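# Push protruding drive blanks home, skipping yellow-stickered ones

## Task

Press every drive blank that protrudes from the rack's front fully in until it stops and latches, but leave any blank carrying a yellow sticker untouched. The rack is loose on the table: it may tilt only a tiny amount and must finish in its original spot. Blanks count only if they stay latched without the robot holding them, and nothing may be pushed or knocked off the table.

## Robot and tools

Robot: one six-joint arm with a two-finger gripper, and one camera, cam_wrist (896x504 pixels), mounted on the wrist. Joints from base outward: waist, shoulder, elbow, forearm roll, wrist pitch, wrist roll. Load limits in N m: 312, 312, 147, 41.4, 41.4, 41.4.

Frames. Scene frame: origin on the table surface directly beneath the arm base, +z up, +y to the left when facing along +x. Result lines report end_effector_position (metres) and end_effector_quat_wxyz in this frame, plus linear (m/s) and angular (rad/s) velocities. The reported hand position can be off, more so at long reach. Gripper frame: fingers point along its +z, and they open and close along its y. end_effector_position is the spot between the pads when closed; closed fingertips extend about 33 mm past it, open ones about 9 mm. Closing pushes the tips roughly 24 mm further out, so keep that clearance from surfaces.

The row. Every motion argument is a single row of 9 numbers, each from -1 to 1, in this order: dx, dy, dz, rx, ry, rz, position, force_limit, speed. dx to rz are an offset, not a pose: a displacement from the gripper's measured pose at the start of the action, expressed in the gripper's own axes. A value of 1.0 equals 0.6 m for dx, dy, dz, or 180 degrees for the rotation; rx, ry, rz form one rotation vector. position: +1 fully open (140 mm), about -0.8 pads touching, -1 closes until blocked. force_limit: grip force, roughly 14 N at -1, 60 N at 0, 107 N at +1 (parts up to 40 mm wide). speed: finger gap rate, about 30 mm/s at -1, 140 at 0, 250 at +1.

execute_actions(actions): a list of up to 15 actions; each action is a table of up to 15 rows, one row per 1/30 s step, and a short table repeats its final row to fill 15 steps. Each row is offset from the pose at the action's start, not from the row before. For a call's first action that start is the pose last shown in a result. An empty list just returns state and images. Each control step the commanded pose is clipped to within 70 mm and 16 degrees of the measured pose, so a far offset may need several actions; afterwards the arm drifts at most to the last clipped pose. Position has priority over orientation when both cannot be met. The Hand target line shows the pose being driven toward.

move(target, speed, stop_force, blocking): target is one 9-number row, offset in gripper axes from the pose in this scene's latest result showing one. The path is straight, 0.5 to 10 s long (cut off at 10 s), turns the short way, and does not avoid obstacles; the hand lags and may overshoot speed near a straight arm. speed is in m/s, 0.002 to 0.5, default 0.25; rotation is capped at twice that in rad/s. stop_force (N, 20 to 80, not before 0.2 s of scene time) ends the path when the estimated push opposing the direction to target exceeds the pre-move value by that amount for two steps; the hand then backs to its pose two steps earlier and holds. The pressing may briefly be double stop_force before easing within about a second. It is computed from joint torques, can be unavailable near stretched poses (then refused), and is unreliable on moves that rotate. Omit it when withdrawing from something you press on. Fast moves hit harder. Without stop_force the arm is stiff, so aiming even slightly beyond a firm contact can fault. blocking=false returns after 0.5 s while motion continues; it cannot combine with stop_force, and further motion commands are refused until a result shows the move ended (use wait or stop). Finger values are sent when the move begins. The move: line gives the ending (done, contact, off_target, moving, held, fault; contact outranks held, done and off_target), the limits that acted (paced = pose clipped; held = some steps blocked, after which it may lurch fast), and the distance to target.

wait(seconds): 0 to 10; lets time pass with the last command held, returning early if a running move ends. stop(): brakes a running move (needs room; fingers keep moving). zoom_image(camera, region): camera must be cam_wrist; region is [x0, y0, x1, y1] in pixels, top-left origin, at most 504x504. Intrinsics: fovy 65.797 deg, K=[[389.553, 0, 443.781], [0, 389.553, 253.953], [0, 0, 1]], radial distortion present. finished_scene(scene): pass the current scene's integer; irreversible, and reports success. Replying with no tool call ends everything.

Result lines. object_status: 0 moving, 1 blocked while opening, 2 blocked while closing (a grip), 3 reached position or pads met. Stopped fingers stay until a position differing by 0.01 or more is sent; to tighten, raise force_limit and toggle position between -1 and -0.98. position_measured is in counts, 3 open to 230 closed, nonlinear. Joint torques include offsets and noise. Flange force is the estimated external force on the gripper, nonzero even when free, noisiest after sudden stops, 'no reading' near singular poses. 'pose unreachable' means the clearance check (which treats the mount as arm) altered the command. Joint ranges in rad: elbow -2.792 to 2.792, all others -6.283 to 6.283.

Avoid: contact torque at a joint load limit, or 144 N external force anywhere, causes a 10 s stop that cancels the rest of the call. MOTOR HOT warns of overheating before an OVER-TEMPERATURE FAULT brakes the arm. Push blanks slowly, preferably with stop_force at low speed, straight into the rack so the loose rack neither slides nor tips; do not touch yellow-stickered blanks, do not knock objects off the table, and back the gripper off so each blank holds by itself. Smooth, quick, low-effort motion is preferred.

Each tool is called after "Emit:" as a command line: name --argument value for each argument, lists and objects as JSON in quotes; but a table of rows of numbers goes row by row, as --pt "numbers of a row", without its own name.

## Session

Emit:
execute_actions --actions '[]'

Scene clock: 0.00 s.
end_effector_position=(+0.5288, -0.2703, +0.3282) position_measured=3 object_status=3 end_effector_quat_wxyz=(-0.051, +0.391, +0.566, +0.724) end_effector_velocity=(-0.000, -0.000, -0.001) end_effector_angular_velocity=(+0.001, +0.001, -0.000)
Joint positions: [-1.07   0.582  1.947  1.167  1.903  4.375]
Joint velocities: [-0.     0.001 -0.    -0.    -0.    -0.   ]
Joint torques (N m, as the joint torque sensors report them, + toward a larger angle): no reading
Flange force (N, the push that the arm receives, along the gripper's own x y z axes): no reading
Hand target: +0.529, -0.270, +0.328; -0.051, +0.391, +0.566, +0.724

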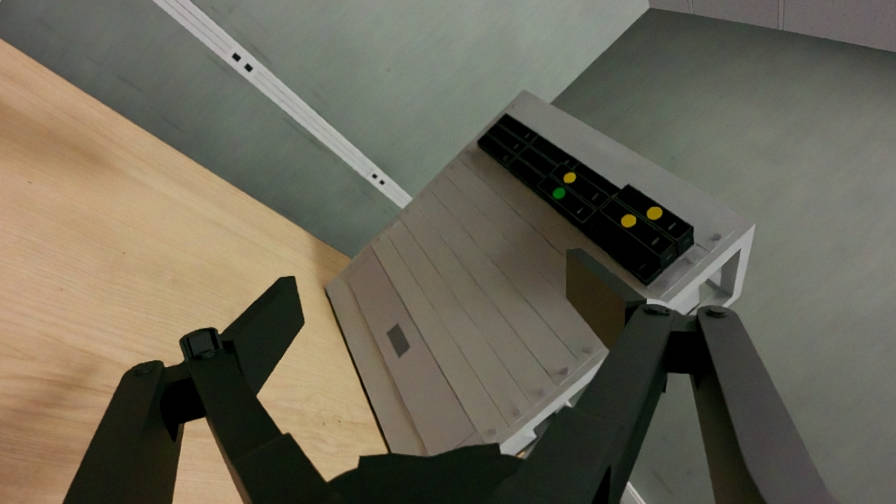

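Emit:
zoom_image --camera "cam_wrist" --region '[460, 80, 780, 320]'

Region (460, 80, 780, 320) of cam_wrist's 896x504 image, scaled by 1.575, with more detail than that image has; it fills the top 378 rows of this view, and the rest is white.

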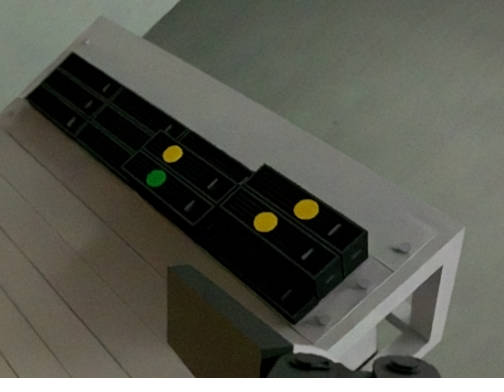

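Emit:
move --target '[0.2952, 0.0035, 0.3018, -0.0964, -0.3224, -0.2037, 1, 0, 0]' --speed 0.3

Scene clock: 27.90 s.
end_effector_position=(+0.5007, -0.0498, +0.4504) position_measured=3 object_status=3 end_effector_quat_wxyz=(+0.500, +0.499, +0.501, +0.500) end_effector_velocity=(+0.000, +0.000, -0.000) end_effector_angular_velocity=(-0.000, -0.000, -0.001)
Joint positions: [-0.51  -0.414  2.699  2.458  0.839  3.637]
Joint velocities: [ 0.004  0.001  0.001  0.007 -0.001 -0.006]
Joint torques (N m, as the joint torque sensors report them, + toward a larger angle): [ -1.74   5.51 -33.75  -1.56   1.57  -0.18]
Flange force (N, the push that the arm receives, along the gripper's own x y z axes): no reading
Hand target: +0.501, -0.050, +0.450; +0.500, +0.499, +0.501, +0.500
Off the commanded pose: 0.001 m, 0 deg.
move: done

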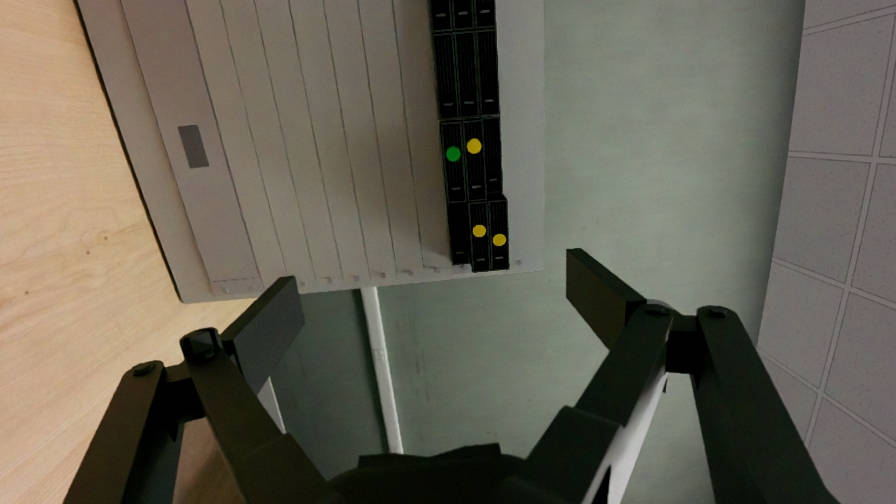

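Emit:
zoom_image --camera "cam_wrist" --region '[400, 0, 580, 290]'

Region (400, 0, 580, 290) of cam_wrist's 896x504 image, scaled by 1.738, with more detail than that image has; it fills the left 313 columns of this view, and the rest is white.

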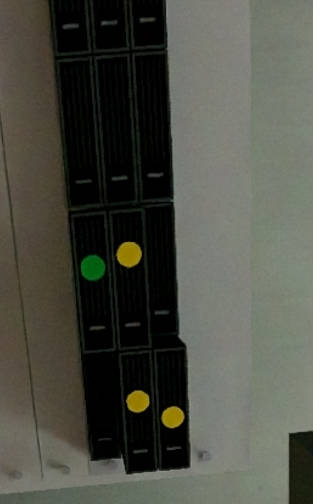

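Emit:
move --target '[0.075, 0.1717, 0.3, 0, 0, 0, 1, 0, 0]' --speed 0.25

Scene clock: 45.63 s.
end_effector_position=(+0.6807, -0.0049, +0.5534) position_measured=3 object_status=3 end_effector_quat_wxyz=(+0.501, +0.499, +0.501, +0.500) end_effector_velocity=(+0.000, -0.000, +0.001) end_effector_angular_velocity=(-0.001, -0.002, -0.001)
Joint positions: [-0.137 -0.198  2.343  2.93   0.584  3.317]
Joint velocities: [ 0.    -0.001 -0.001  0.001 -0.    -0.002]
Joint torques (N m, as the joint torque sensors report them, + toward a larger angle): [ -1.29 -21.48 -35.72  -3.14   2.18  -0.1 ]
Flange force (N, the push that the arm receives, along the gripper's own x y z axes): no reading
Hand target: +0.681, -0.005, +0.553; +0.501, +0.499, +0.501, +0.500
Off the commanded pose: 0.001 m, 0 deg.
move: done

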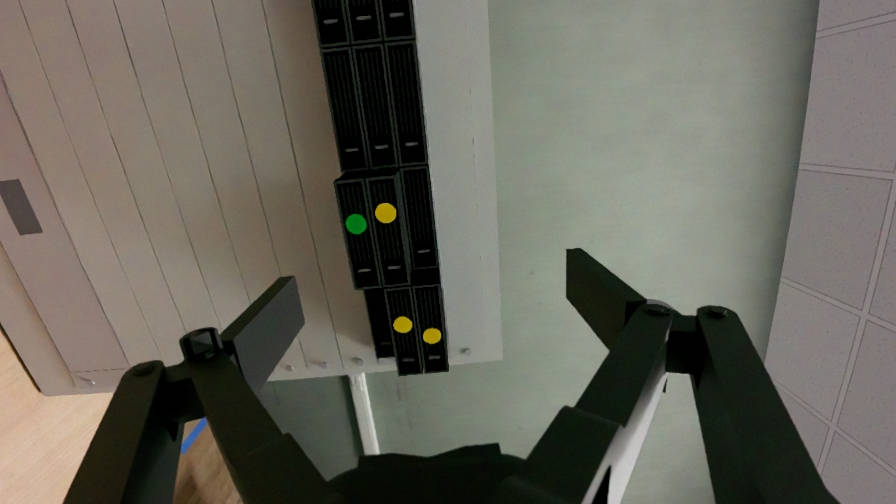

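Emit:
move --target '[0, 0.012, 0.16, 0, 0, 0, 1, 0, 0]' --speed 0.15

Scene clock: 70.77 s.
end_effector_position=(+0.7767, -0.0049, +0.5606) position_measured=3 object_status=3 end_effector_quat_wxyz=(+0.501, +0.499, +0.501, +0.500) end_effector_velocity=(-0.000, +0.000, +0.001) end_effector_angular_velocity=(+0.001, -0.000, -0.000)
Joint positions: [-0.112 -0.036  2.192  2.978  0.59   3.276]
Joint velocities: [ 0.    -0.001 -0.001  0.001 -0.001 -0.   ]
Joint torques (N m, as the joint torque sensors report them, + toward a larger angle): [ -0.98 -35.99 -35.44  -2.86   1.98  -0.08]
Flange force (N, the push that the arm receives, along the gripper's own x y z axes): [-0.5 -0.4 6.7]
Hand target: +0.777, -0.005, +0.561; +0.501, +0.499, +0.501, +0.500
Off the commanded pose: 0.000 m, 0 deg.
move: done

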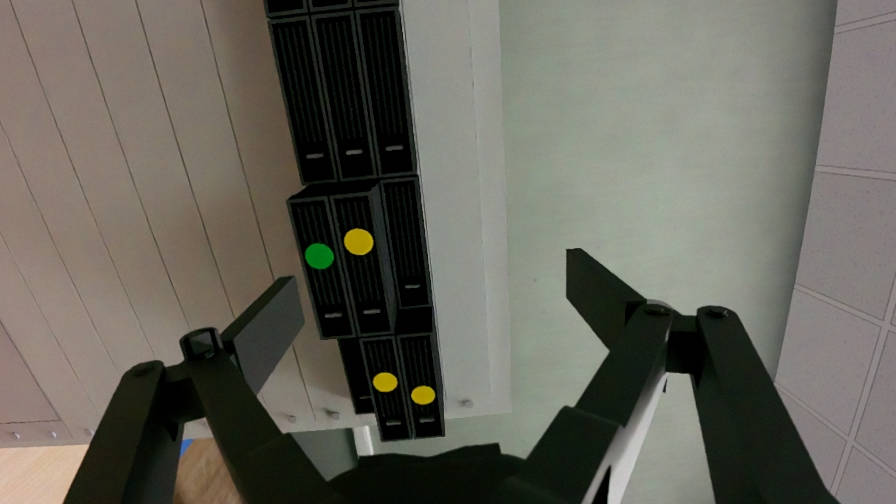

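Emit:
move --target '[0, 0, 0.22, 0, 0, 0, 1, 0, 0]' --speed 0.025 --stop_force 20

Scene clock: 83.07 s.
end_effector_position=(+0.8776, -0.0047, +0.5603) position_measured=3 object_status=3 end_effector_quat_wxyz=(+0.501, +0.499, +0.501, +0.499) end_effector_velocity=(-0.001, -0.001, +0.000) end_effector_angular_velocity=(-0.001, -0.002, +0.000)
Joint positions: [-0.095  0.123  2.024  3.006  0.579  3.253]
Joint velocities: [-0.001 -0.001  0.003 -0.002  0.004  0.   ]
Joint torques (N m, as the joint torque sensors report them, + toward a larger angle): [ -3.19 -42.46 -40.7   -3.03   1.99  -0.19]
Flange force (N, the push that the arm receives, along the gripper's own x y z axes): [3.7 3.8 -16.3]
Hand target: +0.877, -0.005, +0.560; +0.501, +0.499, +0.501, +0.500
Off the commanded pose: 0.031 m, 0 deg.
move: contact

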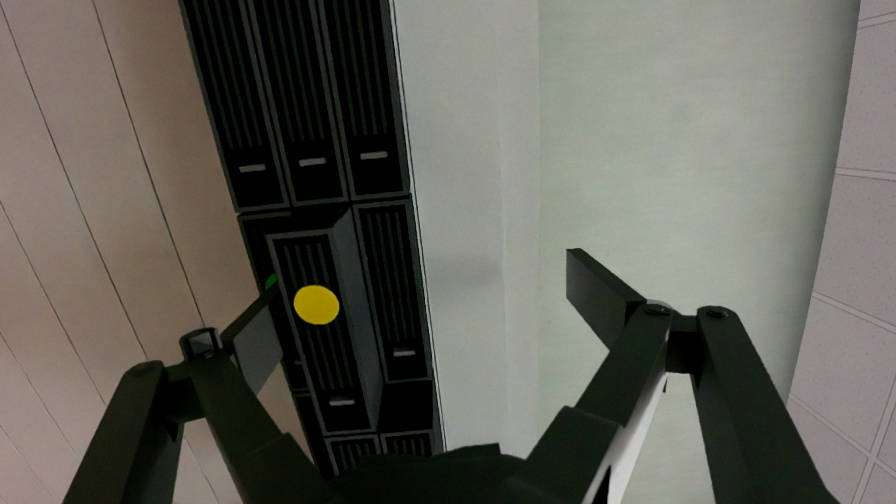

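Emit:
move --target '[0, 0, -0.17, 0, 0, 0, 1, 0, 0]' --speed 0.12

Scene clock: 87.37 s.
end_effector_position=(+0.7756, -0.0047, +0.5605) position_measured=3 object_status=3 end_effector_quat_wxyz=(+0.501, +0.499, +0.501, +0.499) end_effector_velocity=(+0.000, +0.000, -0.001) end_effector_angular_velocity=(+0.000, +0.003, -0.000)
Joint positions: [-0.112 -0.038  2.193  2.977  0.589  3.276]
Joint velocities: [ 0.     0.     0.    -0.    -0.002  0.   ]
Joint torques (N m, as the joint torque sensors report them, + toward a larger angle): [ -1.29 -36.88 -36.54  -3.43   1.78  -0.08]
Flange force (N, the push that the arm receives, along the gripper's own x y z axes): [2.5 -3.8 7.5]
Hand target: +0.776, -0.005, +0.560; +0.501, +0.499, +0.501, +0.499
Off the commanded pose: 0.000 m, 0 deg.
move: done

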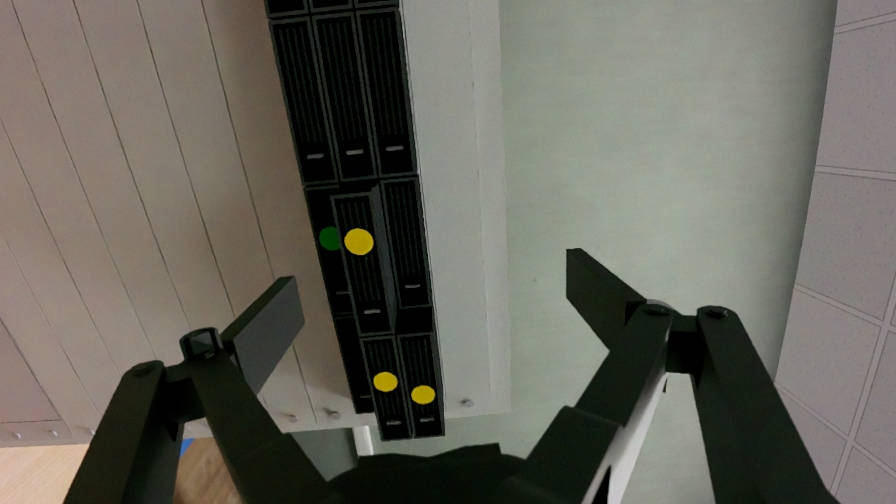

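Emit:
zoom_image --camera "cam_wrist" --region '[250, 0, 520, 450]'

Region (250, 0, 520, 450) of cam_wrist's 896x504 image, scaled by 1.120, with more detail than that image has; it fills the left 302 columns of this view, and the rest is white.

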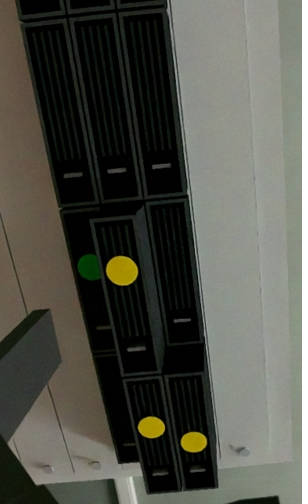

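Emit:
move --target '[0.3, -0.05, -0.1, 0, 0, 0, 1, 0, 0]' --speed 0.2

Scene clock: 97.93 s.
end_effector_position=(+0.7155, +0.1752, +0.5305) position_measured=3 object_status=3 end_effector_quat_wxyz=(+0.501, +0.499, +0.501, +0.499) end_effector_velocity=(+0.000, +0.000, +0.001) end_effector_angular_velocity=(+0.001, -0.001, -0.000)
Joint positions: [ 0.323 -0.04   2.261  3.677  0.723  2.721]
Joint velocities: [ 0.001 -0.    -0.001  0.002  0.    -0.002]
Joint torques (N m, as the joint torque sensors report them, + toward a larger angle): [ -3.62 -33.41 -31.6   -3.62   1.73   0.18]
Flange force (N, the push that the arm receives, along the gripper's own x y z axes): [12.9 -2.3 5.8]
Hand target: +0.716, +0.175, +0.531; +0.501, +0.499, +0.501, +0.500
Off the commanded pose: 0.001 m, 0 deg.
move: done

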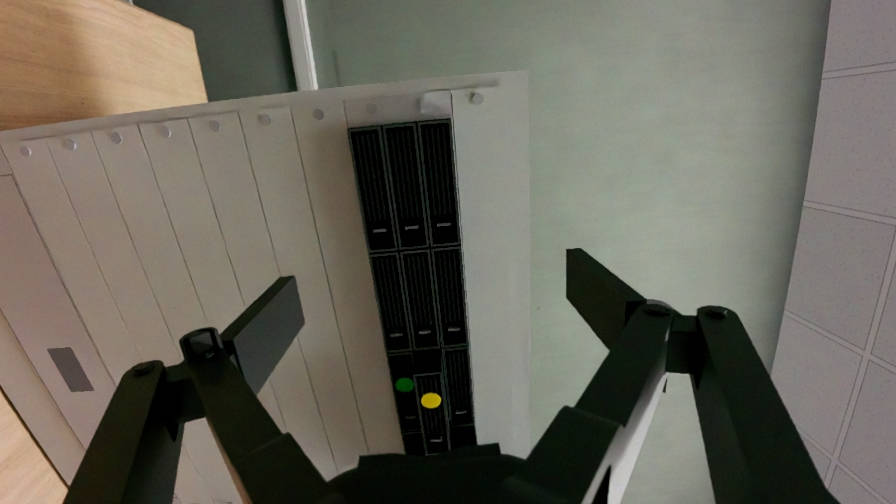

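Emit:
zoom_image --camera "cam_wrist" --region '[320, 80, 520, 460]'

Region (320, 80, 520, 460) of cam_wrist's 896x504 image, scaled by 1.326, with more detail than that image has; it fills the left 265 columns of this view, and the rest is white.

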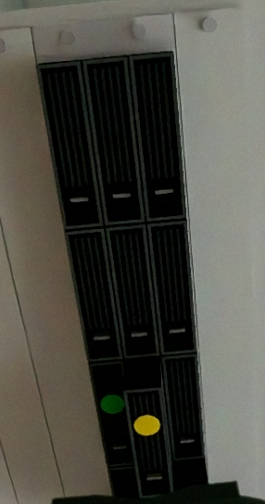

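Emit:
finished_scene --scene 2

The scene is finished: the task was done.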